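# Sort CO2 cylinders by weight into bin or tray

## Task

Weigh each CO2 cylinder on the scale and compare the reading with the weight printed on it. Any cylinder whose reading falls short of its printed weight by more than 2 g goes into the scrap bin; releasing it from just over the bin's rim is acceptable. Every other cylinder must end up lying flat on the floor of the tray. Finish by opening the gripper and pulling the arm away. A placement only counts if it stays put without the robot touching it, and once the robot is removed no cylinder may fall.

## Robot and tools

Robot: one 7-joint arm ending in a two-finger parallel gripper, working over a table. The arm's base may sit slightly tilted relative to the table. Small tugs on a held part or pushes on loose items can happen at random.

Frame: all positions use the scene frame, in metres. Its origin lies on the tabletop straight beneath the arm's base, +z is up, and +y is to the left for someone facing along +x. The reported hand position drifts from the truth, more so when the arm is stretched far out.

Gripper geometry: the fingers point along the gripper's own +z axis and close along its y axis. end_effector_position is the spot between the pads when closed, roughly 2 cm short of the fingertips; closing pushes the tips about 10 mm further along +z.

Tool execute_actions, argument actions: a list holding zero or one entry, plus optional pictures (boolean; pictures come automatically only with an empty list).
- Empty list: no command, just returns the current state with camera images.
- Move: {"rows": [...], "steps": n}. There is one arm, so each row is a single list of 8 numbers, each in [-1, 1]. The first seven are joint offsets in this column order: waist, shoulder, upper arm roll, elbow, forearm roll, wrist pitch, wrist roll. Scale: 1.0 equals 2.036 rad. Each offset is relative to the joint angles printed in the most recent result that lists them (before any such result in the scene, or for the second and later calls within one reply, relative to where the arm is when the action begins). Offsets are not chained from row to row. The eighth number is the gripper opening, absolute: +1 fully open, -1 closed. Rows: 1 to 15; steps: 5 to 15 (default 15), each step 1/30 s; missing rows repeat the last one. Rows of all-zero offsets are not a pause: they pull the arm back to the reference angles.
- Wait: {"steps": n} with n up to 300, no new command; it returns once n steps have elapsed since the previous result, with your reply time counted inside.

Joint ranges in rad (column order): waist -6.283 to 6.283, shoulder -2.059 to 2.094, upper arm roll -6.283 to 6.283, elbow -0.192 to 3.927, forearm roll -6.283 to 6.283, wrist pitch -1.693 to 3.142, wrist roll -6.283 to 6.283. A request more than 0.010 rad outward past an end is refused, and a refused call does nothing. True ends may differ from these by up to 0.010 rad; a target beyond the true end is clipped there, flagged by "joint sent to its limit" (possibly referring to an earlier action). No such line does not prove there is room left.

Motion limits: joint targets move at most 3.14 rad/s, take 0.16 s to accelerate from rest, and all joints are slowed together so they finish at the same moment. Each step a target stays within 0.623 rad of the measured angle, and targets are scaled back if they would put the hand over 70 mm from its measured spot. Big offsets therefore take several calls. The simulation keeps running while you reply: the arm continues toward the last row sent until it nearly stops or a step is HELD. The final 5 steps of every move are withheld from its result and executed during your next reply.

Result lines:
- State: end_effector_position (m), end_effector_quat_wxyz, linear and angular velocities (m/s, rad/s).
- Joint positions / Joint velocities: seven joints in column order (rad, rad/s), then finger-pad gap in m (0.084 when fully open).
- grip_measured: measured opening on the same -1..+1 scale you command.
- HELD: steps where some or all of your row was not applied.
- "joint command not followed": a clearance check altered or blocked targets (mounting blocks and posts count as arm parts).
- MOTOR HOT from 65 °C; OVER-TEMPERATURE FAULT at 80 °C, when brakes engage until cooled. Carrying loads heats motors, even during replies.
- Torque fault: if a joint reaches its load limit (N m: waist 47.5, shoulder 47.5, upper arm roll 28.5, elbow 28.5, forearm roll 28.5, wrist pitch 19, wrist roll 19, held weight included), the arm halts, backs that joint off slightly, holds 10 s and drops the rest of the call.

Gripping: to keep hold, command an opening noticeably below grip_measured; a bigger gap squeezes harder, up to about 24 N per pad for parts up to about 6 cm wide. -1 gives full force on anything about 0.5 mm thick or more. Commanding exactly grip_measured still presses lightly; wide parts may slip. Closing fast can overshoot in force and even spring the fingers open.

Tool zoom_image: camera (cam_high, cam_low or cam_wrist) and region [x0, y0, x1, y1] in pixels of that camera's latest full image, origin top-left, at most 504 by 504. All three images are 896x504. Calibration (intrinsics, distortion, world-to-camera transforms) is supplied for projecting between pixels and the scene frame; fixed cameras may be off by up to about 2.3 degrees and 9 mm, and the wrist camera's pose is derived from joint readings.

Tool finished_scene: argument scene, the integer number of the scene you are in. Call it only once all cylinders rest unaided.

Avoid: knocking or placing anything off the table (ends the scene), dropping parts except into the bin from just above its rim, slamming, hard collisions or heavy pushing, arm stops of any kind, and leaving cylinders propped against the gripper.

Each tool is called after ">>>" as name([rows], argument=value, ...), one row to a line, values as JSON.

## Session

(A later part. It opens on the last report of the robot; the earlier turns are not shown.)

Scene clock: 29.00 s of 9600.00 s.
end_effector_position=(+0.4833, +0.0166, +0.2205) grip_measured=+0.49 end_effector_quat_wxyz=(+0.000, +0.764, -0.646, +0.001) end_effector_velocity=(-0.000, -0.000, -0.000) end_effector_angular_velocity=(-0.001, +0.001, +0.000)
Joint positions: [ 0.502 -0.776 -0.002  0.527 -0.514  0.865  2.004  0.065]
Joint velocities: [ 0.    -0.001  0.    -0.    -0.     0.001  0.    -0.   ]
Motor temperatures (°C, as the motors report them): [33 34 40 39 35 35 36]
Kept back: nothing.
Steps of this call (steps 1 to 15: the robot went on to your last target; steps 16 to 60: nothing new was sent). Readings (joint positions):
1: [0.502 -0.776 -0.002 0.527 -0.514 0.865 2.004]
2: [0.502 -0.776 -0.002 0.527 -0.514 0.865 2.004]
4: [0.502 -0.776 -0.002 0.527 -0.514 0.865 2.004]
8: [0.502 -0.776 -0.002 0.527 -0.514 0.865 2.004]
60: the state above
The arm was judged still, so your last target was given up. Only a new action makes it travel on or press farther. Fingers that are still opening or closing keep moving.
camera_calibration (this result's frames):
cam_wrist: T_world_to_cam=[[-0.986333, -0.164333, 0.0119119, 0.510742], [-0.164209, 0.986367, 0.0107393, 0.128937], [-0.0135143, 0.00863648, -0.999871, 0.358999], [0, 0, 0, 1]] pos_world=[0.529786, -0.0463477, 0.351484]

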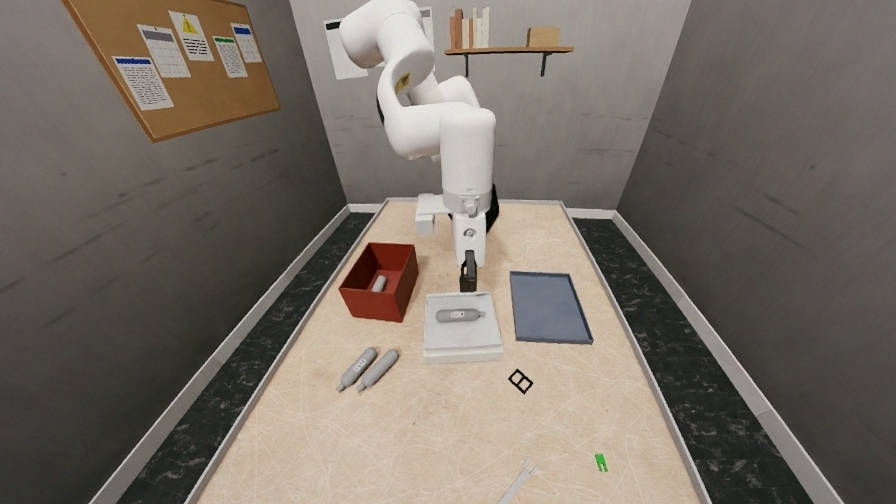

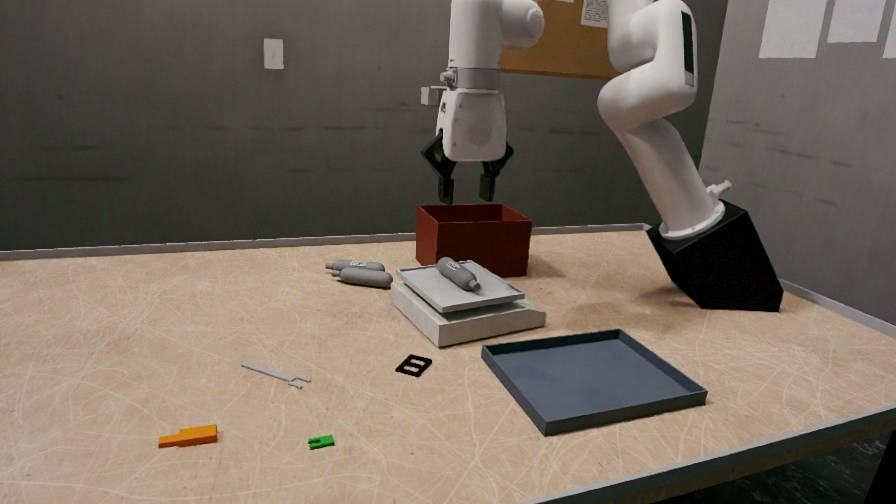

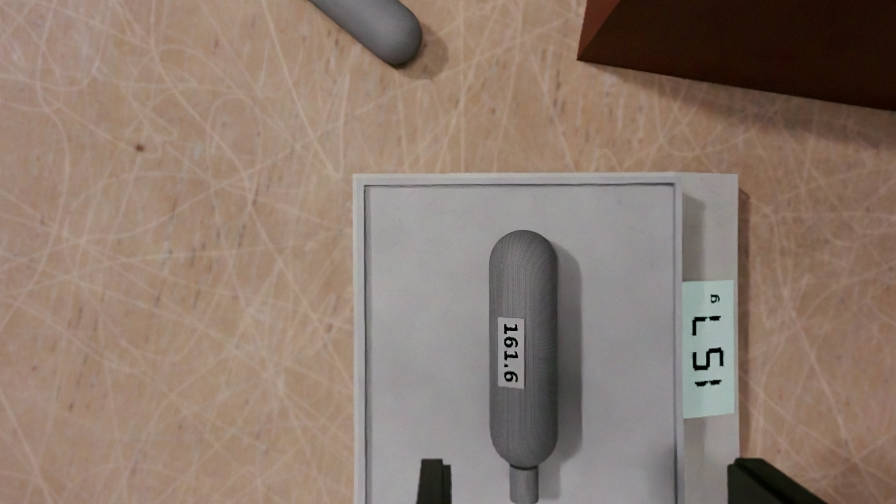

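Stable: scrap.

>>> execute_actions([
  {"rows":[[-0.134,0.187,0,-0.02,-0.073,-0.235,0.013,0.5]],"steps":15},
])

>>> execute_actions([
  {"steps":15},
])

>>> execute_actions([
  {"rows":[[0,0,0,0,0,0,0,0.2],[0,0,0,0,0,0,0,0],[0,0,0,0,0,0,0,-0.2],[0,0,0,0,0,0,0,-0.4],[0,0,0,0,0,0,0,-0.7]],"steps":12},
])

>>> execute_actions([
  {"rows":[[0.1,-0.17,0,0.01,0.073,0.2,0,-0.7]],"steps":15},
])

>>> execute_actions([
  {"steps":12},
])

>>> execute_actions([
  {"rows":[[-0.507,-0.04,0,-0.07,0.454,-0.06,0.05,-0.7]],"steps":15},
])

>>> execute_actions([
  {"steps":25},
])

>>> execute_actions([
  {"rows":[[0,0.055,0,0,0.03,-0.05,-0.03,-0.7],[0,0.055,0,0,0.03,-0.05,-0.03,-0.7],[0,0.055,0,0,0.03,-0.05,-0.03,-0.7],[0,0.055,0,0,0.03,-0.05,-0.03,-0.7],[0,0.055,0,0,0.03,-0.05,-0.03,-0.7],[0,0.055,0,0,0.03,-0.05,-0.03,-0.7],[0,0.055,0,0,0.03,-0.05,-0.03,-0.7],[0,0.055,0,0,0.03,-0.05,-0.03,-0.7],[0,0.055,0,0,0.03,-0.05,-0.03,-0.7],[0,0.055,0,0,0.03,-0.05,-0.03,0.4]],"steps":15},
])

>>> execute_actions([
  {"rows":[[0.1,-0.03,0,0.13,-0.13,0.12,0.2,0.2]],"steps":15},
])

>>> execute_actions([
  {"steps":12},
])

Scene clock: 29.70 s of 9600.00 s.
end_effector_position=(+0.4922, +0.0060, +0.1258) grip_measured=+0.49 end_effector_quat_wxyz=(+0.006, +0.766, -0.643, +0.003) end_effector_velocity=(-0.051, -0.056, -0.391) end_effector_angular_velocity=(+0.107, +0.122, +0.003)
Joint positions: [ 0.305 -0.501 -0.002  0.497 -0.621  0.522  2.023  0.065]
Joint velocities: [-0.802  1.131 -0.007 -0.124 -0.432 -1.379  0.076 -0.   ]
Motor temperatures (°C, as the motors report them): [33 34 40 39 35 35 36]
Steps of this call (steps 1 to 11: nothing new was sent; steps 12 to 21: the first 10 steps of this action). Readings (joint positions):
12: [0.502 -0.776 -0.002 0.527 -0.514 0.865 2.004]
13: [0.499 -0.773 -0.002 0.527 -0.516 0.859 2.004]
15: [0.473 -0.739 -0.000 0.525 -0.531 0.810 2.007]
19: [0.362 -0.580 -0.002 0.506 -0.591 0.619 2.018]
21: the state above

Scene clock: 30.20 s of 9600.00 s.
end_effector_position=(+0.4871, +0.0014, +0.0911) grip_measured=+0.49 end_effector_quat_wxyz=(+0.001, +0.765, -0.643, -0.005) end_effector_velocity=(-0.002, -0.001, -0.003) end_effector_angular_velocity=(+0.000, +0.005, -0.002)
Joint positions: [ 0.23  -0.397 -0.002  0.486 -0.663  0.387  2.03   0.065]
Joint velocities: [-0.004  0.008 -0.002 -0.002 -0.002 -0.006  0.    -0.   ]
Motor temperatures (°C, as the motors report them): [33 34 40 39 35 35 36]
Kept back: nothing.
Steps of this call (steps 1 to 5: the last 5 steps of your previous action; steps 6 to 15: the robot went on to your last target). Readings (joint positions):
1: [0.281 -0.466 -0.002 0.493 -0.634 0.480 2.025]
2: [0.262 -0.440 -0.003 0.489 -0.644 0.449 2.027]
4: [0.243 -0.413 -0.003 0.485 -0.654 0.415 2.029]
8: [0.233 -0.401 -0.002 0.487 -0.661 0.393 2.030]
15: the state above

Scene clock: 30.43 s of 9600.00 s.
end_effector_position=(+0.4871, +0.0014, +0.0912) grip_measured=-0.33 end_effector_quat_wxyz=(+0.001, +0.765, -0.643, -0.005) end_effector_velocity=(+0.000, -0.000, -0.000) end_effector_angular_velocity=(-0.001, +0.001, +0.000)
Joint positions: [ 0.23  -0.397 -0.002  0.486 -0.663  0.388  2.03   0.03 ]
Joint velocities: [-0.     0.001  0.     0.001 -0.     0.001  0.     0.   ]
Motor temperatures (°C, as the motors report them): [33 34 40 39 35 35 36]
Steps of this call (steps 1 to 7: the first 7 steps of this action). Readings (joint positions):
1: [0.230 -0.397 -0.002 0.486 -0.663 0.387 2.030]
2: [0.230 -0.397 -0.002 0.486 -0.663 0.387 2.030]
4: [0.230 -0.397 -0.002 0.486 -0.663 0.387 2.030]
7: the state above

Scene clock: 30.93 s of 9600.00 s.
end_effector_position=(+0.4925, +0.0051, +0.1842) grip_measured=-0.33 end_effector_quat_wxyz=(+0.002, +0.747, -0.665, +0.009) end_effector_velocity=(-0.026, +0.015, +0.288) end_effector_angular_velocity=(+0.087, -0.064, -0.176)
Joint positions: [ 0.397 -0.683 -0.     0.507 -0.542  0.717  2.03   0.03 ]
Joint velocities: [ 0.494 -0.873  0.008  0.067  0.35   0.945 -0.     0.   ]
Motor temperatures (°C, as the motors report them): [33 34 40 39 35 35 36]
Steps of this call (steps 1 to 5: the last 5 steps of your previous action; steps 6 to 15: the first 10 steps of this action, its rows measured from where the robot was after step 5). Readings (joint positions):
5: [0.230 -0.397 -0.002 0.486 -0.663 0.387 2.030]
6: [0.230 -0.397 -0.002 0.486 -0.662 0.388 2.030]
7: [0.232 -0.401 -0.002 0.486 -0.660 0.394 2.030]
9: [0.255 -0.437 -0.003 0.486 -0.643 0.443 2.030]
13: [0.354 -0.608 -0.001 0.501 -0.572 0.634 2.030]
15: the state above

Scene clock: 31.33 s of 9600.00 s.
end_effector_position=(+0.4845, +0.0053, +0.2007) grip_measured=-0.33 end_effector_quat_wxyz=(+0.006, +0.743, -0.669, +0.003) end_effector_velocity=(+0.003, +0.000, +0.006) end_effector_angular_velocity=(+0.005, -0.010, -0.006)
Joint positions: [ 0.433 -0.741 -0.002  0.506 -0.514  0.794  2.03   0.03 ]
Joint velocities: [ 0.005 -0.012  0.     0.007  0.005  0.008  0.     0.   ]
Motor temperatures (°C, as the motors report them): [33 34 40 39 35 35 36]
Kept back: nothing.
Steps of this call (steps 1 to 5: the last 5 steps of your previous action; steps 6 to 12: the robot went on to your last target). Readings (joint positions):
1: [0.410 -0.707 -0.000 0.508 -0.532 0.743 2.030]
2: [0.418 -0.721 -0.000 0.509 -0.526 0.760 2.030]
4: [0.426 -0.733 -0.002 0.507 -0.519 0.779 2.030]
8: [0.431 -0.739 -0.002 0.505 -0.515 0.792 2.030]
12: the state above

Scene clock: 31.67 s of 9600.00 s.
end_effector_position=(+0.4522, -0.0779, +0.1707) grip_measured=-0.33 end_effector_quat_wxyz=(-0.031, -0.507, +0.859, +0.055) end_effector_velocity=(-0.126, -0.372, -0.079) end_effector_angular_velocity=(+0.046, +0.299, -2.710)
Joint positions: [ 0.075 -0.781 -0.002  0.436 -0.156  0.735  2.08   0.03 ]
Joint velocities: [-1.58  -0.126  0.001 -0.218  1.573 -0.192  0.158 -0.   ]
Motor temperatures (°C, as the motors report them): [33 34 40 39 35 35 36]
Steps of this call (steps 1 to 10: the first 10 steps of this action). Readings (joint positions):
1: [0.432 -0.742 -0.002 0.506 -0.514 0.794 2.030]
2: [0.428 -0.743 -0.001 0.505 -0.508 0.793 2.031]
4: [0.382 -0.749 0.002 0.496 -0.461 0.782 2.039]
8: [0.181 -0.772 -0.003 0.453 -0.261 0.749 2.068]
10: the state above

Scene clock: 32.50 s of 9600.00 s.
end_effector_position=(+0.3795, -0.2493, +0.1715) grip_measured=-0.33 end_effector_quat_wxyz=(-0.005, +0.002, +1.000, +0.015) end_effector_velocity=(-0.003, -0.003, +0.000) end_effector_angular_velocity=(-0.003, -0.001, -0.017)
Joint positions: [-0.598 -0.823 -0.001  0.364  0.409  0.672  2.132  0.03 ]
Joint velocities: [-0.01   0.    -0.003 -0.002  0.006 -0.002  0.    -0.   ]
Motor temperatures (°C, as the motors report them): [33 34 40 39 35 35 36]
Kept back: nothing.
Steps of this call (steps 1 to 5: the last 5 steps of your previous action; steps 6 to 25: the robot went on to your last target). Readings (joint positions):
1: [0.023 -0.785 -0.002 0.429 -0.104 0.729 2.085]
2: [-0.030 -0.789 -0.003 0.423 -0.055 0.723 2.089]
4: [-0.132 -0.795 -0.003 0.412 0.030 0.714 2.097]
8: [-0.331 -0.807 -0.002 0.392 0.191 0.696 2.112]
25: the state above

Scene clock: 32.83 s of 9600.00 s.
end_effector_position=(+0.3734, -0.2598, +0.1457) grip_measured=-0.26 end_effector_quat_wxyz=(-0.007, +0.010, +1.000, +0.015) end_effector_velocity=(+0.016, -0.020, +0.002) end_effector_angular_velocity=(-0.049, -0.045, +0.004)
Joint positions: [-0.598 -0.715 -0.001  0.363  0.467  0.575  2.074  0.033]
Joint velocities: [-0.001  0.037  0.     0.031  0.036 -0.07  -0.036  0.216]
Motor temperatures (°C, as the motors report them): [33 34 40 39 35 35 36]
Steps of this call (steps 1 to 10: the first 10 steps of this action). Readings (joint positions):
1: [-0.598 -0.823 -0.001 0.364 0.409 0.671 2.132]
2: [-0.598 -0.818 -0.001 0.364 0.413 0.666 2.129]
4: [-0.598 -0.780 -0.001 0.366 0.435 0.629 2.107]
8: [-0.598 -0.720 -0.001 0.361 0.464 0.582 2.078]
10: the state above

Scene clock: 33.33 s of 9600.00 s.
end_effector_position=(+0.4578, -0.2349, +0.2032) grip_measured=+0.19 end_effector_quat_wxyz=(+0.002, -0.006, +1.000, +0.021) end_effector_velocity=(+0.280, +0.105, +0.264) end_effector_angular_velocity=(-0.075, -0.046, +0.072)
Joint positions: [-0.446 -0.758 -0.001  0.564  0.272  0.752  2.375  0.052]
Joint velocities: [ 0.595 -0.188  0.013  0.779 -0.757  0.691  1.155  0.   ]
Motor temperatures (°C, as the motors report them): [33 34 40 39 35 35 36]
Steps of this call (steps 1 to 5: the last 5 steps of your previous action; steps 6 to 15: the first 10 steps of this action, its rows measured from where the robot was after step 5). Readings (joint positions):
5: [-0.598 -0.712 -0.001 0.365 0.470 0.571 2.072]
6: [-0.598 -0.712 -0.001 0.365 0.470 0.571 2.072]
7: [-0.596 -0.712 -0.002 0.367 0.466 0.574 2.077]
9: [-0.573 -0.718 -0.003 0.393 0.436 0.604 2.125]
13: [-0.488 -0.745 -0.001 0.509 0.327 0.702 2.291]
15: the state above

Scene clock: 33.73 s of 9600.00 s.
end_effector_position=(+0.4776, -0.2262, +0.2248) grip_measured=+0.19 end_effector_quat_wxyz=(+0.000, -0.004, +1.000, +0.017) end_effector_velocity=(+0.005, -0.000, +0.005) end_effector_angular_velocity=(-0.006, -0.008, +0.001)
Joint positions: [-0.395 -0.773 -0.002  0.627  0.206  0.815  2.478  0.052]
Joint velocities: [ 0.006 -0.003  0.001  0.013 -0.007  0.004  0.012 -0.   ]
Motor temperatures (°C, as the motors report them): [33 34 40 39 35 35 36]
Kept back: nothing.
Steps of this call (steps 1 to 5: the last 5 steps of your previous action; steps 6 to 12: the robot went on to your last target). Readings (joint positions):
1: [-0.428 -0.764 -0.000 0.588 0.250 0.773 2.409]
2: [-0.416 -0.769 0.000 0.605 0.234 0.786 2.433]
4: [-0.404 -0.772 -0.000 0.620 0.218 0.802 2.458]
8: [-0.397 -0.772 -0.002 0.625 0.208 0.813 2.474]
12: the state above

>>> execute_actions([
  {"rows":[[0.146,0.262,0,0.137,-0.154,-0.143,0.472,0.2]],"steps":15},
])

>>> execute_actions([
  {"steps":20},
], pictures=true)

Scene clock: 34.53 s of 9600.00 s.
end_effector_position=(+0.5452, -0.2137, +0.1706) grip_measured=+0.19 end_effector_quat_wxyz=(-0.009, +0.072, +0.997, +0.001) end_effector_velocity=(+0.257, +0.115, -0.237) end_effector_angular_velocity=(-0.091, -0.006, -1.061)
Joint positions: [-0.237 -0.489 -0.001  0.776  0.039  0.661  2.872  0.052]
Joint velocities: [ 0.591  1.067 -0.003  0.55  -0.62  -0.576  2.023 -0.   ]
Motor temperatures (°C, as the motors report them): [33 34 40 39 35 35 36]
Steps of this call (steps 1 to 14: the robot went on to your last target; steps 15 to 24: the first 10 steps of this action). Readings (joint positions):
15: [-0.394 -0.773 -0.001 0.629 0.205 0.815 2.479]
16: [-0.392 -0.770 -0.002 0.631 0.202 0.812 2.485]
18: [-0.370 -0.732 -0.003 0.653 0.178 0.790 2.533]
22: [-0.279 -0.565 -0.002 0.738 0.083 0.701 2.745]
24: the state above

Scene clock: 35.20 s of 9600.00 s.
end_effector_position=(+0.6049, -0.1712, +0.1116) grip_measured=+0.19 end_effector_quat_wxyz=(+0.002, +0.234, +0.972, -0.001) end_effector_velocity=(+0.001, +0.003, -0.003) end_effector_angular_velocity=(+0.003, +0.001, -0.002)
Joint positions: [-0.099 -0.241 -0.002  0.906 -0.107  0.524  3.438  0.052]
Joint velocities: [ 0.004  0.007  0.002  0.002 -0.001 -0.004  0.008  0.   ]
Motor temperatures (°C, as the motors report them): [33 34 40 40 35 35 36]
Kept back: nothing.
Steps of this call (steps 1 to 5: the last 5 steps of your previous action; steps 6 to 20: the robot went on to your last target). Readings (joint positions):
1: [-0.218 -0.455 -0.001 0.794 0.019 0.642 2.943]
2: [-0.199 -0.421 -0.002 0.811 -0.000 0.623 3.016]
4: [-0.163 -0.356 -0.002 0.846 -0.039 0.587 3.167]
8: [-0.111 -0.263 0.001 0.891 -0.092 0.538 3.376]
20: the state above
camera_calibration (this result's frames):
cam_wrist: T_world_to_cam=[[0.456133, 0.889825, 0.0123909, -0.091021], [0.889668, -0.45629, 0.0170173, -0.549806], [0.0207963, 0.00326159, -0.999778, 0.231643], [0, 0, 0, 1]] pos_world=[0.525845, -0.170634, 0.242075]

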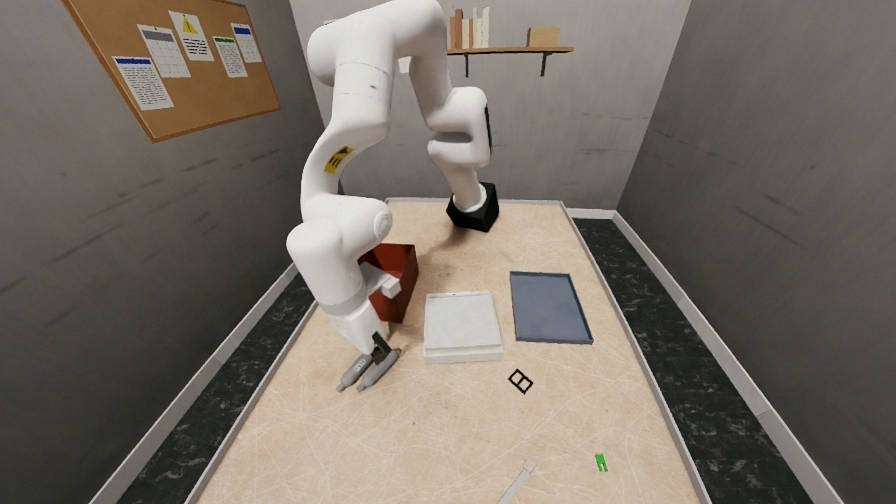

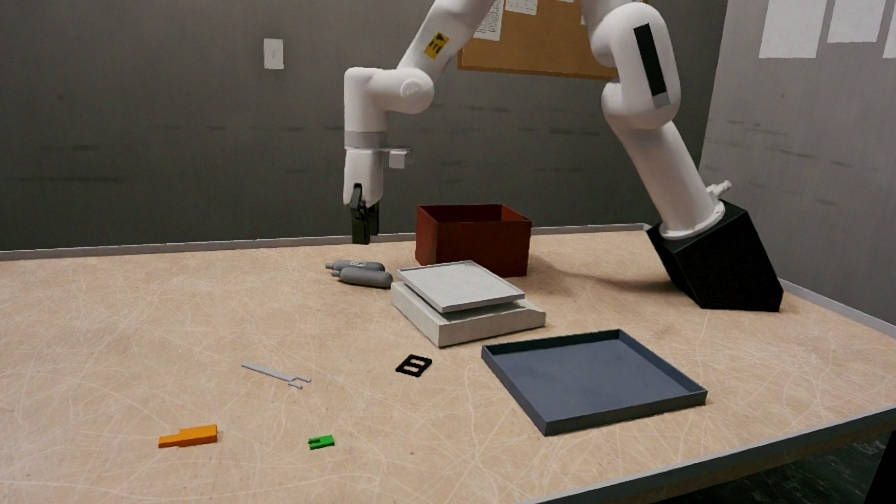

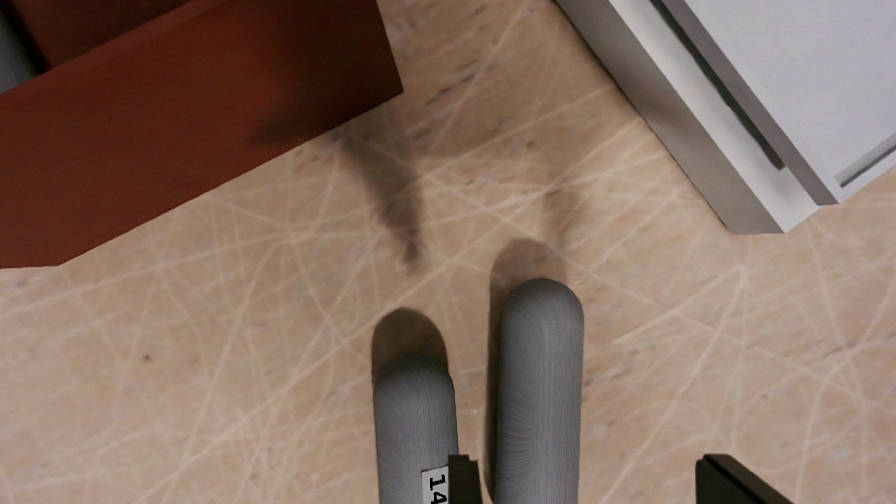

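>>> execute_actions([
  {"rows":[[0.002,0.07,0,0.01,-0.02,-0.06,0.02,0.2]],"steps":12},
])

>>> execute_actions([
  {"steps":10},
])

Scene clock: 35.63 s of 9600.00 s.
end_effector_position=(+0.6045, -0.1646, +0.0662) grip_measured=+0.19 end_effector_quat_wxyz=(-0.002, +0.231, +0.973, -0.002) end_effector_velocity=(-0.078, +0.052, -0.192) end_effector_angular_velocity=(+0.059, +0.194, +0.040)
Joint positions: [-0.095 -0.12  -0.002  0.919 -0.14   0.426  3.471  0.052]
Joint velocities: [ 0.014  0.418  0.009 -0.055 -0.098 -0.266  0.096  0.   ]
Motor temperatures (°C, as the motors report them): [33 34 40 39 35 35 36]
Steps of this call (steps 1 to 6: the robot went on to your last target; steps 7 to 13: the first 7 steps of this action). Readings (joint positions):
7: [-0.098 -0.239 -0.002 0.906 -0.108 0.523 3.438]
8: [-0.098 -0.236 -0.002 0.908 -0.109 0.518 3.440]
10: [-0.097 -0.196 -0.002 0.918 -0.122 0.479 3.453]
13: the state above

Scene clock: 35.97 s of 9600.00 s.
end_effector_position=(+0.6083, -0.1647, +0.0604) grip_measured=+0.19 end_effector_quat_wxyz=(+0.004, +0.231, +0.973, -0.002) end_effector_velocity=(-0.004, +0.003, -0.006) end_effector_angular_velocity=(+0.004, +0.009, +0.003)
Joint positions: [-0.095 -0.1   -0.002  0.927 -0.148  0.402  3.478  0.052]
Joint velocities: [ 0.001  0.01   0.001 -0.004 -0.001 -0.005  0.001  0.   ]
Motor temperatures (°C, as the motors report them): [33 34 40 39 35 35 36]
Kept back: nothing.
Steps of this call (steps 1 to 5: the last 5 steps of your previous action; steps 6 to 10: the robot went on to your last target). Readings (joint positions):
1: [-0.095 -0.110 -0.001 0.919 -0.143 0.419 3.473]
2: [-0.095 -0.104 -0.002 0.920 -0.145 0.413 3.475]
4: [-0.095 -0.102 -0.002 0.925 -0.147 0.407 3.477]
8: [-0.095 -0.100 -0.002 0.927 -0.148 0.402 3.478]
10: the state above

>>> execute_actions([
  {"rows":[[-0.001,0.025,0,0.004,-0.006,-0.02,0.006,0.2],[-0.001,0.025,0,0.004,-0.006,-0.02,0.006,0.2],[-0.001,0.025,0,0.004,-0.006,-0.02,0.006,0.2],[-0.002,0.051,0,0.009,-0.013,-0.039,0.013,0.2]],"steps":15},
])

>>> execute_actions([
  {"steps":8},
])

>>> execute_actions([
  {"rows":[[-0.003,0,0,0,0,0,0,0.1],[-0.005,0,0,0,0,0,0,0],[-0.006,0,0,0,0,0,0,-0.2],[-0.006,0,0,0,0,0,0,-0.4],[-0.006,0,0,0,0,0,0,-0.7]],"steps":12},
])

>>> execute_actions([
  {"rows":[[0.006,-0.2,0,-0.02,0.04,0.17,-0.04,-0.7]],"steps":15},
])

>>> execute_actions([
  {"steps":12},
])

Scene clock: 36.57 s of 9600.00 s.
end_effector_position=(+0.6027, -0.1606, +0.0230) grip_measured=+0.19 end_effector_quat_wxyz=(-0.002, +0.231, +0.973, -0.002) end_effector_velocity=(+0.011, -0.002, -0.023) end_effector_angular_velocity=(-0.008, -0.032, -0.004)
Joint positions: [-0.098 -0.001 -0.002  0.941 -0.172  0.329  3.502  0.052]
Joint velocities: [-0.005  0.08  -0.002  0.036 -0.026 -0.077  0.026  0.   ]
Motor temperatures (°C, as the motors report them): [33 34 40 39 35 35 36]
Steps of this call (steps 1 to 8: the robot went on to your last target; steps 9 to 18: the first 10 steps of this action). Readings (joint positions):
9: [-0.095 -0.098 -0.002 0.927 -0.148 0.401 3.478]
10: [-0.095 -0.094 -0.002 0.928 -0.149 0.396 3.480]
12: [-0.096 -0.071 -0.002 0.934 -0.155 0.377 3.485]
16: [-0.098 -0.011 -0.002 0.940 -0.170 0.337 3.500]
18: the state above

Scene clock: 36.83 s of 9600.00 s.
end_effector_position=(+0.6054, -0.1613, +0.0228) grip_measured=+0.19 end_effector_quat_wxyz=(+0.001, +0.231, +0.973, -0.002) end_effector_velocity=(-0.003, +0.001, -0.004) end_effector_angular_velocity=(+0.002, +0.007, -0.000)
Joint positions: [-0.099  0.003 -0.002  0.945 -0.174  0.323  3.504  0.052]
Joint velocities: [-0.     0.007  0.    -0.003 -0.001 -0.002  0.002 -0.   ]
Motor temperatures (°C, as the motors report them): [33 34 40 39 35 35 36]
Kept back: nothing.
Steps of this call (steps 1 to 5: the last 5 steps of your previous action; steps 6 to 8: the robot went on to your last target). Readings (joint positions):
1: [-0.099 0.001 -0.002 0.942 -0.173 0.327 3.503]
2: [-0.099 0.002 -0.002 0.944 -0.173 0.326 3.504]
4: [-0.099 0.002 -0.002 0.945 -0.174 0.324 3.504]
8: the state above

Scene clock: 37.07 s of 9600.00 s.
end_effector_position=(+0.6045, -0.1678, +0.0232) grip_measured=-0.33 end_effector_quat_wxyz=(+0.002, +0.236, +0.972, -0.005) end_effector_velocity=(-0.002, -0.008, +0.000) end_effector_angular_velocity=(-0.008, +0.002, -0.011)
Joint positions: [-0.11   0.002 -0.002  0.946 -0.174  0.322  3.504  0.03 ]
Joint velocities: [-0.017 -0.002  0.003  0.    -0.001  0.001  0.     0.   ]
Motor temperatures (°C, as the motors report them): [33 34 40 39 35 35 36]
Steps of this call (steps 1 to 7: the first 7 steps of this action). Readings (joint positions):
1: [-0.099 0.003 -0.002 0.945 -0.174 0.323 3.504]
2: [-0.100 0.003 -0.002 0.945 -0.174 0.323 3.504]
4: [-0.105 0.003 -0.002 0.946 -0.174 0.322 3.504]
7: the state above

Scene clock: 37.57 s of 9600.00 s.
end_effector_position=(+0.6101, -0.1776, +0.1294) grip_measured=-0.33 end_effector_quat_wxyz=(+0.009, +0.238, +0.971, -0.007) end_effector_velocity=(-0.037, -0.005, +0.428) end_effector_angular_velocity=(+0.034, -0.052, +0.001)
Joint positions: [-0.103 -0.275 -0.002  0.919 -0.119  0.558  3.449  0.03 ]
Joint velocities: [ 0.036 -1.147  0.002 -0.134  0.227  0.964 -0.226  0.   ]
Motor temperatures (°C, as the motors report them): [33 34 40 39 35 35 36]
Steps of this call (steps 1 to 5: the last 5 steps of your previous action; steps 6 to 15: the first 10 steps of this action, its rows measured from where the robot was after step 5). Readings (joint positions):
5: [-0.111 0.002 -0.002 0.946 -0.174 0.322 3.504]
6: [-0.111 0.002 -0.002 0.946 -0.174 0.323 3.504]
7: [-0.111 -0.001 -0.002 0.945 -0.173 0.328 3.503]
9: [-0.109 -0.040 -0.002 0.934 -0.164 0.370 3.494]
13: [-0.105 -0.198 -0.003 0.927 -0.134 0.494 3.464]
15: the state above

Scene clock: 37.97 s of 9600.00 s.
end_effector_position=(+0.6024, -0.1762, +0.1756) grip_measured=-0.33 end_effector_quat_wxyz=(+0.009, +0.237, +0.972, -0.003) end_effector_velocity=(+0.008, -0.004, +0.015) end_effector_angular_velocity=(-0.006, -0.027, -0.005)
Joint positions: [-0.098 -0.401 -0.002  0.904 -0.093  0.668  3.423  0.03 ]
Joint velocities: [ 0.    -0.022 -0.002  0.016  0.004  0.01  -0.002  0.   ]
Motor temperatures (°C, as the motors report them): [33 34 40 39 35 35 36]
Kept back: nothing.
Steps of this call (steps 1 to 5: the last 5 steps of your previous action; steps 6 to 12: the robot went on to your last target). Readings (joint positions):
1: [-0.101 -0.312 -0.002 0.915 -0.111 0.589 3.442]
2: [-0.100 -0.345 -0.002 0.913 -0.105 0.615 3.436]
4: [-0.099 -0.383 -0.002 0.912 -0.098 0.644 3.429]
8: [-0.098 -0.398 -0.002 0.904 -0.094 0.664 3.424]
12: the state above

>>> execute_actions([
  {"rows":[[0.12,-0.075,0,-0.2,0.045,-0.82,-0.8,-0.8]],"steps":15},
])

>>> execute_actions([
  {"steps":35},
], pictures=true)

Scene clock: 38.97 s of 9600.00 s.
end_effector_position=(+0.6276, -0.0930, +0.1882) grip_measured=-0.33 end_effector_quat_wxyz=(+0.178, -0.030, +0.983, +0.035) end_effector_velocity=(+0.191, +0.263, +0.229) end_effector_angular_velocity=(-0.662, -2.269, +2.511)
Joint positions: [ 0.055 -0.497  0.001  0.647 -0.036  0.196  2.949  0.03 ]
Joint velocities: [ 0.599 -0.364 -0.001 -0.999  0.22  -2.614 -2.618  0.   ]
Motor temperatures (°C, as the motors report them): [33 34 40 40 35 35 36]
Steps of this call (steps 1 to 20: the robot went on to your last target; steps 21 to 30: the first 10 steps of this action). Readings (joint positions):
21: [-0.098 -0.405 -0.002 0.905 -0.093 0.668 3.423]
22: [-0.096 -0.406 -0.002 0.902 -0.092 0.662 3.417]
24: [-0.079 -0.417 -0.005 0.873 -0.085 0.614 3.369]
28: [0.011 -0.471 -0.000 0.721 -0.052 0.362 3.117]
30: the state above

Scene clock: 40.13 s of 9600.00 s.
end_effector_position=(+0.6882, -0.1002, +0.4300) grip_measured=-0.33 end_effector_quat_wxyz=(+0.551, -0.393, +0.634, -0.375) end_effector_velocity=(-0.000, -0.000, +0.001) end_effector_angular_velocity=(-0.001, -0.003, -0.001)
Joint positions: [ 0.146 -0.554 -0.002  0.497 -0.002 -1.001  1.795  0.03 ]
Joint velocities: [ 0.    -0.001 -0.     0.     0.    -0.003 -0.001  0.   ]
Motor temperatures (°C, as the motors report them): [33 34 40 40 35 36 36]
Kept back: nothing.
Steps of this call (steps 1 to 5: the last 5 steps of your previous action; steps 6 to 35: the robot went on to your last target). Readings (joint positions):
1: [0.074 -0.509 0.001 0.616 -0.029 0.108 2.861]
2: [0.089 -0.518 0.000 0.591 -0.023 0.021 2.775]
4: [0.109 -0.531 -0.000 0.559 -0.016 -0.138 2.615]
8: [0.125 -0.542 -0.002 0.533 -0.009 -0.416 2.339]
35: the state above
camera_calibration (this result's frames):
cam_wrist: T_world_to_cam=[[-0.0972344, 0.412135, -0.905919, 0.531728], [0.0728442, 0.910738, 0.406509, -0.0653043], [0.992592, -0.0264643, -0.118577, -0.502698], [0, 0, 0, 1]] pos_world=[0.555434, -0.172972, 0.448641]

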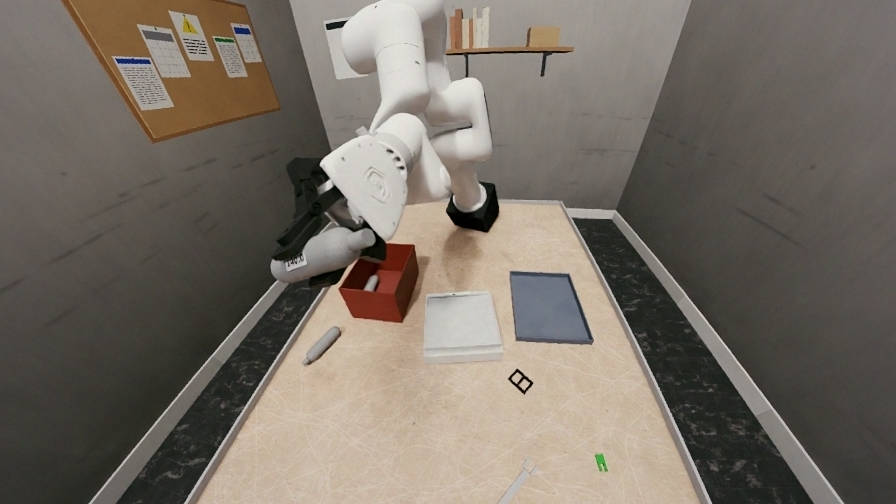

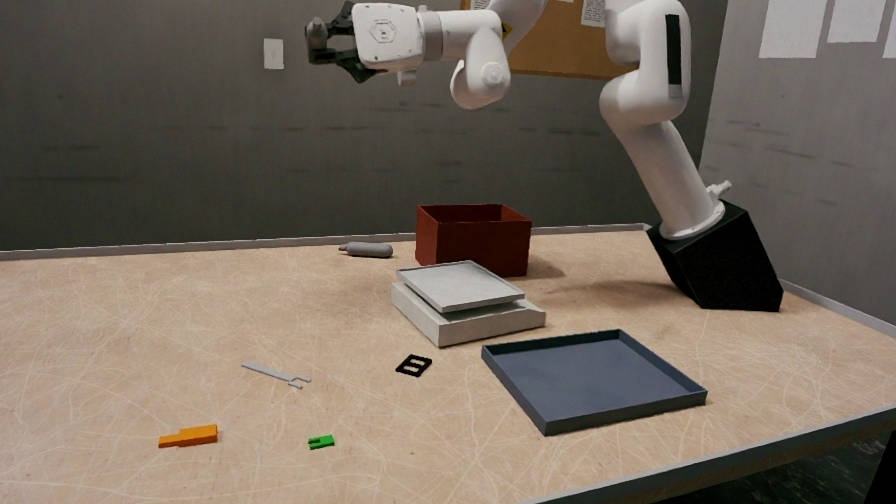

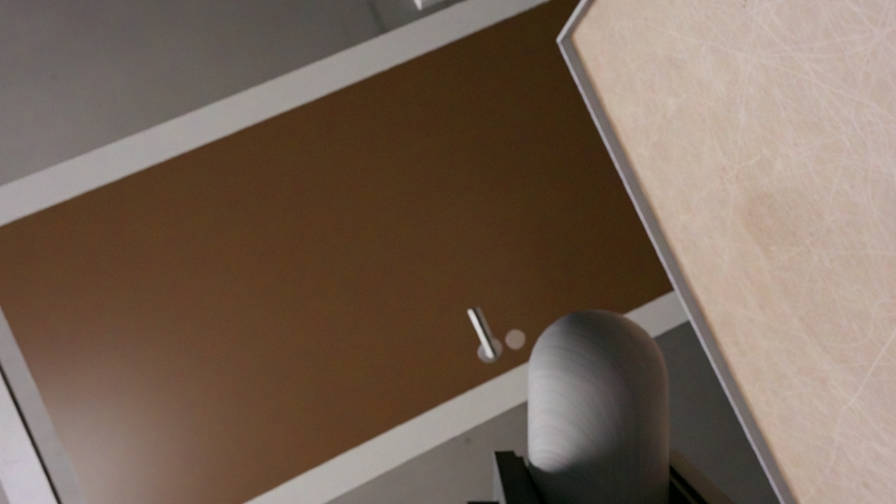

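A rolled toward the edge (table has a lip, it seems). Continue.

>>> zoom_image(camera="cam_high", region=[260, 230, 360, 300])

>>> execute_actions([
  {"rows":[[0.066,0.032,0,-0.001,-0.304,0.737,0.11,-0.8]],"steps":15},
])

>>> execute_actions([
  {"steps":25},
], pictures=true)

Region (260, 230, 360, 300) of cam_high's 896x504 image, scaled by 5.040, with more detail than that image has; it fills the top 353 rows of this view, and the rest is white.

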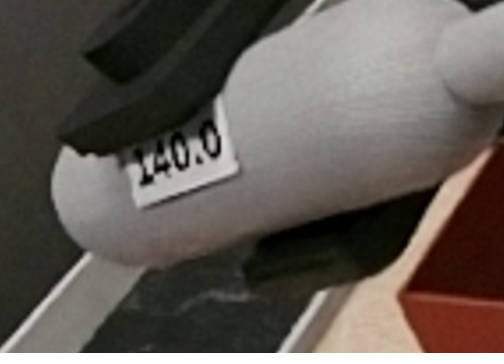

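Scene clock: 40.60 s of 9600.00 s.
end_effector_position=(+0.6869, -0.0029, +0.3550) grip_measured=-0.33 end_effector_quat_wxyz=(+0.506, -0.531, +0.636, -0.238) end_effector_velocity=(-0.091, +0.326, -0.346) end_effector_angular_velocity=(-0.259, +1.246, +1.007)
Joint positions: [ 0.201 -0.527 -0.001  0.496 -0.254 -0.708  1.886  0.03 ]
Joint velocities: [ 0.198  0.094  0.003 -0.    -0.902  1.328  0.326 -0.   ]
Motor temperatures (°C, as the motors report them): [33 34 40 40 35 36 36]
Steps of this call (steps 1 to 4: the robot went on to your last target; steps 5 to 14: the first 10 steps of this action). Readings (joint positions):
5: [0.146 -0.554 -0.002 0.497 -0.002 -1.001 1.795]
6: [0.147 -0.554 -0.002 0.497 -0.007 -0.996 1.797]
8: [0.156 -0.550 -0.004 0.498 -0.052 -0.950 1.814]
12: [0.187 -0.534 -0.001 0.496 -0.191 -0.794 1.863]
14: the state above

Scene clock: 41.43 s of 9600.00 s.
end_effector_position=(+0.4961, +0.0020, +0.1217) grip_measured=-0.33 end_effector_quat_wxyz=(-0.001, +0.761, -0.649, +0.005) end_effector_velocity=(-0.022, -0.020, -0.005) end_effector_angular_velocity=(-0.097, +0.100, +0.020)
Joint positions: [ 0.28  -0.489 -0.002  0.495 -0.618  0.484  2.018  0.03 ]
Joint velocities: [ 0.009 -0.006  0.005  0.016 -0.03   0.162  0.011 -0.   ]
Motor temperatures (°C, as the motors report them): [33 34 40 40 35 36 36]
Kept back: nothing.
Steps of this call (steps 1 to 5: the last 5 steps of your previous action; steps 6 to 25: the robot went on to your last target). Readings (joint positions):
1: [0.207 -0.524 -0.001 0.496 -0.284 -0.663 1.897]
2: [0.214 -0.521 -0.001 0.496 -0.312 -0.616 1.907]
4: [0.225 -0.516 -0.001 0.496 -0.365 -0.517 1.926]
8: [0.244 -0.506 -0.001 0.495 -0.451 -0.303 1.958]
25: the state above
camera_calibration (this result's frames):
cam_wrist: T_world_to_cam=[[-0.987573, -0.157094, 0.00456077, 0.523626], [-0.157066, 0.98757, 0.00595173, 0.143571], [-0.00543906, 0.00516143, -0.999972, 0.256473], [0, 0, 0, 1]] pos_world=[0.541064, -0.060852, 0.253223]

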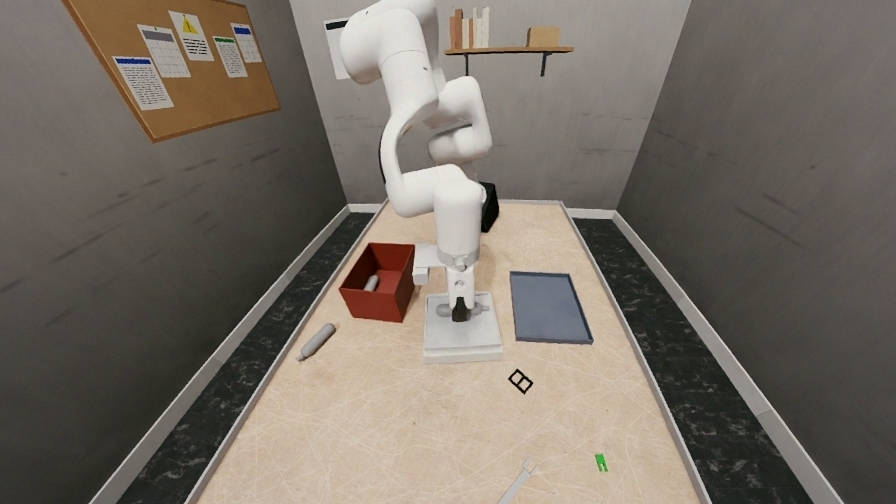

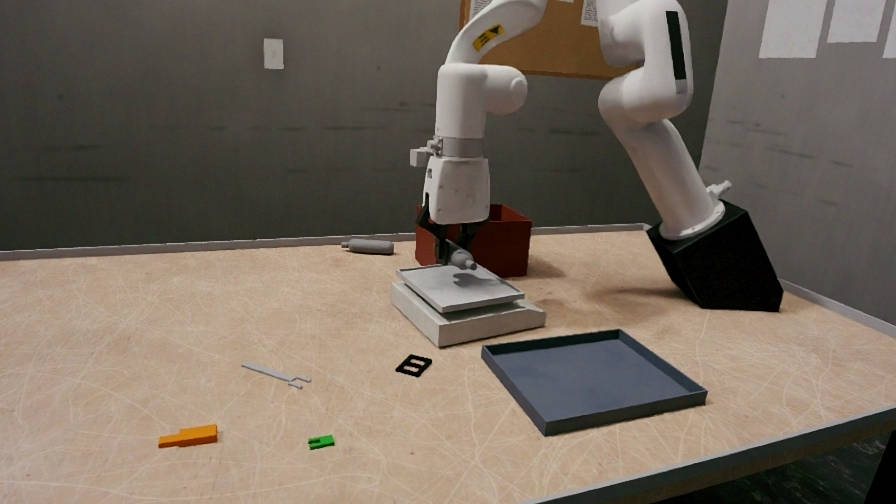

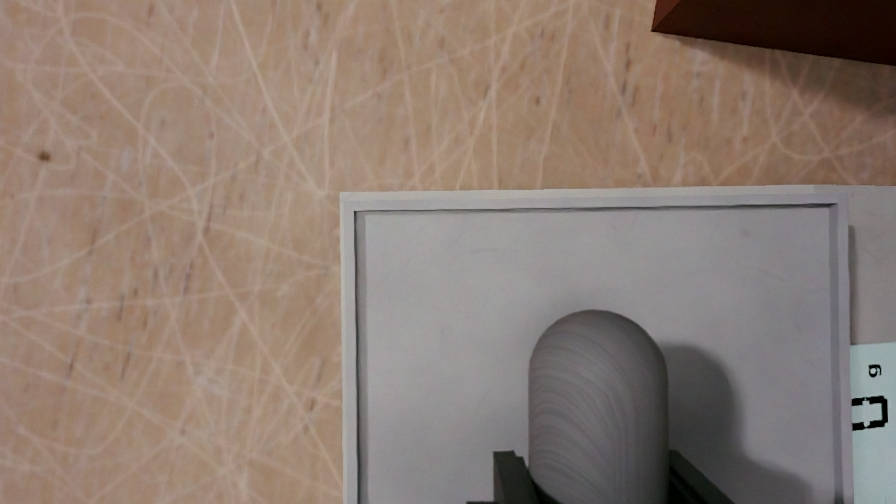

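>>> execute_actions([
  {"rows":[[-0.034,0.045,0,-0.005,-0.013,-0.048,0,-0.7],[-0.034,0.045,0,-0.005,-0.013,-0.048,0,-0.7],[-0.034,0.045,0,-0.005,-0.013,-0.048,0,-0.7],[-0.034,0.045,0,-0.005,-0.013,-0.048,0,-0.7],[-0.034,0.045,0,-0.005,-0.013,-0.048,0,-0.7],[-0.034,0.045,0,-0.005,-0.013,-0.048,0,-0.7],[-0.034,0.045,0,-0.005,-0.013,-0.048,0,-0.7],[-0.034,0.045,0,-0.005,-0.013,-0.048,0,-0.7],[-0.034,0.045,0,-0.005,-0.013,-0.048,0,-0.7],[-0.034,0.045,0,-0.005,-0.013,-0.048,0,-0.7],[-0.034,0.045,0,-0.005,-0.013,-0.048,0,-0.7],[-0.034,0.045,0,-0.005,-0.013,-0.048,0,-0.3],[-0.034,0.045,0,-0.005,-0.013,-0.048,0,0],[-0.034,0.045,0,-0.005,-0.013,-0.048,0,0.3],[-0.034,0.045,0,-0.005,-0.013,-0.048,0,0.5]],"steps":15},
])

>>> execute_actions([
  {"steps":8},
])

>>> execute_actions([
  {"rows":[[0.134,-0.187,0,0.02,0.073,0.235,-0.013,0.5]],"steps":15},
])

>>> execute_actions([
  {"steps":22},
], pictures=true)

Scene clock: 42.10 s of 9600.00 s.
end_effector_position=(+0.4855, -0.0063, +0.0900) grip_measured=-0.33 end_effector_quat_wxyz=(+0.006, +0.759, -0.651, -0.007) end_effector_velocity=(+0.024, +0.002, +0.001) end_effector_angular_velocity=(+0.025, -0.065, -0.002)
Joint positions: [ 0.213 -0.401 -0.002  0.484 -0.643  0.392  2.018  0.03 ]
Joint velocities: [-0.032  0.027  0.012  0.027 -0.014 -0.079 -0.001 -0.   ]
Motor temperatures (°C, as the motors report them): [33 34 40 40 35 36 36]
Steps of this call (steps 1 to 10: the robot went on to your last target; steps 11 to 20: the first 10 steps of this action). Readings (joint positions):
11: [0.280 -0.489 -0.002 0.495 -0.620 0.498 2.019]
12: [0.277 -0.485 -0.001 0.495 -0.622 0.492 2.019]
14: [0.253 -0.455 -0.000 0.494 -0.630 0.451 2.018]
18: [0.217 -0.405 -0.003 0.483 -0.641 0.400 2.018]
20: the state above

Scene clock: 42.37 s of 9600.00 s.
end_effector_position=(+0.4866, -0.0062, +0.0897) grip_measured=+0.49 end_effector_quat_wxyz=(+0.004, +0.759, -0.651, -0.006) end_effector_velocity=(-0.002, -0.001, -0.002) end_effector_angular_velocity=(-0.000, +0.005, -0.001)
Joint positions: [ 0.211 -0.398 -0.002  0.485 -0.644  0.386  2.018  0.065]
Joint velocities: [-0.002  0.005 -0.001 -0.002 -0.001 -0.003 -0.     0.009]
Motor temperatures (°C, as the motors report them): [33 34 40 40 35 36 36]
Kept back: nothing.
Steps of this call (steps 1 to 5: the last 5 steps of your previous action; steps 6 to 8: the robot went on to your last target). Readings (joint positions):
1: [0.213 -0.400 -0.002 0.485 -0.643 0.390 2.018]
2: [0.212 -0.400 -0.002 0.486 -0.643 0.389 2.018]
4: [0.211 -0.399 -0.002 0.486 -0.644 0.387 2.018]
8: the state above

Scene clock: 42.70 s of 9600.00 s.
end_effector_position=(+0.4927, +0.0083, +0.1846) grip_measured=+0.49 end_effector_quat_wxyz=(+0.004, +0.759, -0.651, +0.005) end_effector_velocity=(-0.057, +0.054, +0.389) end_effector_angular_velocity=(+0.115, -0.008, -0.020)
Joint positions: [ 0.408 -0.674 -0.001  0.517 -0.537  0.73   1.999  0.065]
Joint velocities: [ 0.801 -1.133  0.002  0.113  0.432  1.382 -0.076  0.   ]
Motor temperatures (°C, as the motors report them): [33 34 40 40 35 36 36]
Steps of this call (steps 1 to 10: the first 10 steps of this action). Readings (joint positions):
1: [0.211 -0.399 -0.002 0.485 -0.644 0.387 2.018]
2: [0.214 -0.402 -0.002 0.485 -0.642 0.393 2.017]
4: [0.240 -0.436 -0.004 0.487 -0.627 0.442 2.015]
8: [0.351 -0.595 -0.001 0.508 -0.567 0.632 2.004]
10: the state above

Scene clock: 43.43 s of 9600.00 s.
end_effector_position=(+0.4824, +0.0123, +0.2192) grip_measured=+0.49 end_effector_quat_wxyz=(+0.002, +0.759, -0.652, -0.004) end_effector_velocity=(-0.001, -0.000, +0.000) end_effector_angular_velocity=(-0.001, +0.001, +0.001)
Joint positions: [ 0.483 -0.779 -0.002  0.526 -0.495  0.865  1.991  0.065]
Joint velocities: [ 0.001 -0.001  0.    -0.001 -0.     0.002 -0.     0.   ]
Motor temperatures (°C, as the motors report them): [33 34 40 40 35 36 36]
Kept back: nothing.
Steps of this call (steps 1 to 5: the last 5 steps of your previous action; steps 6 to 22: the robot went on to your last target). Readings (joint positions):
1: [0.432 -0.709 -0.001 0.520 -0.524 0.772 1.996]
2: [0.451 -0.736 -0.000 0.524 -0.514 0.803 1.995]
4: [0.470 -0.762 -0.001 0.526 -0.504 0.837 1.993]
8: [0.480 -0.774 -0.002 0.524 -0.497 0.859 1.992]
22: the state above
camera_calibration (this result's frames):
cam_wrist: T_world_to_cam=[[-0.988557, -0.149402, 0.0208541, 0.508128], [-0.149113, 0.98871, 0.0147688, 0.124923], [-0.0228251, 0.0114902, -0.999673, 0.362099], [0, 0, 0, 1]] pos_world=[0.529206, -0.0517582, 0.34954]

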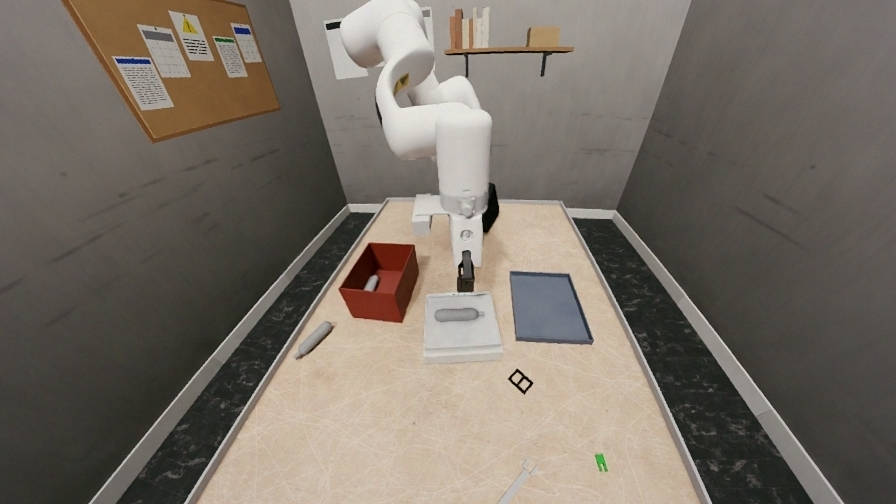

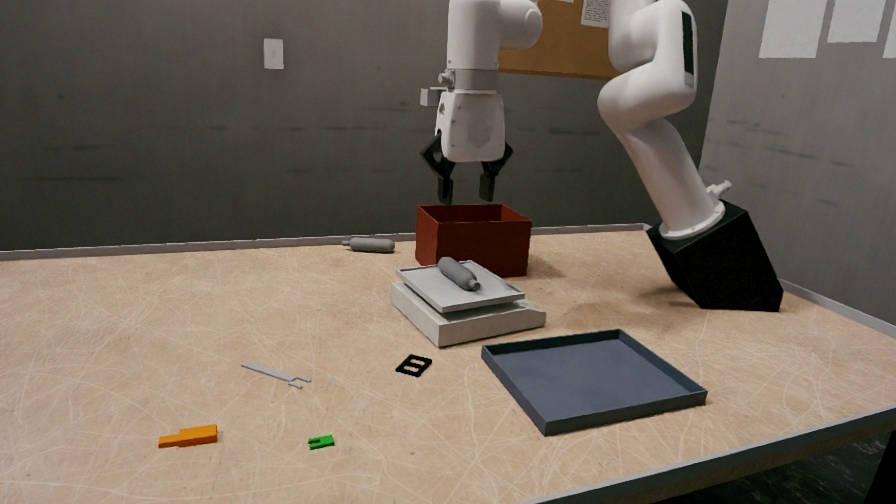

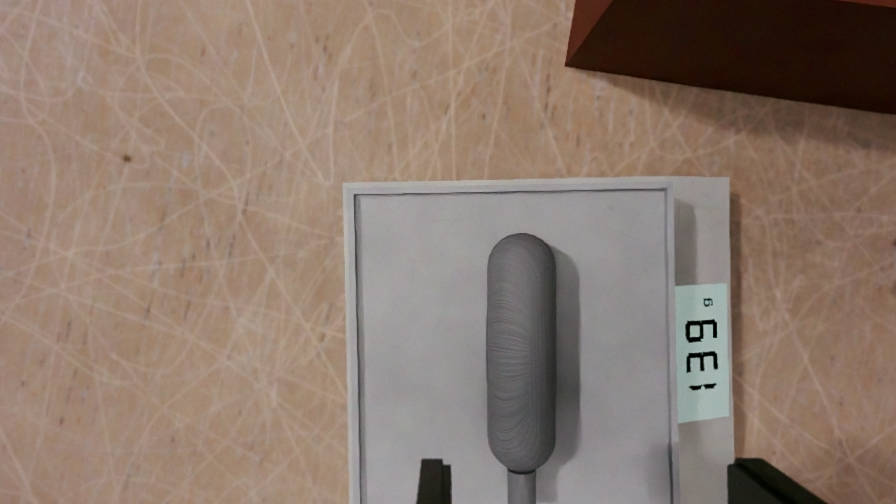

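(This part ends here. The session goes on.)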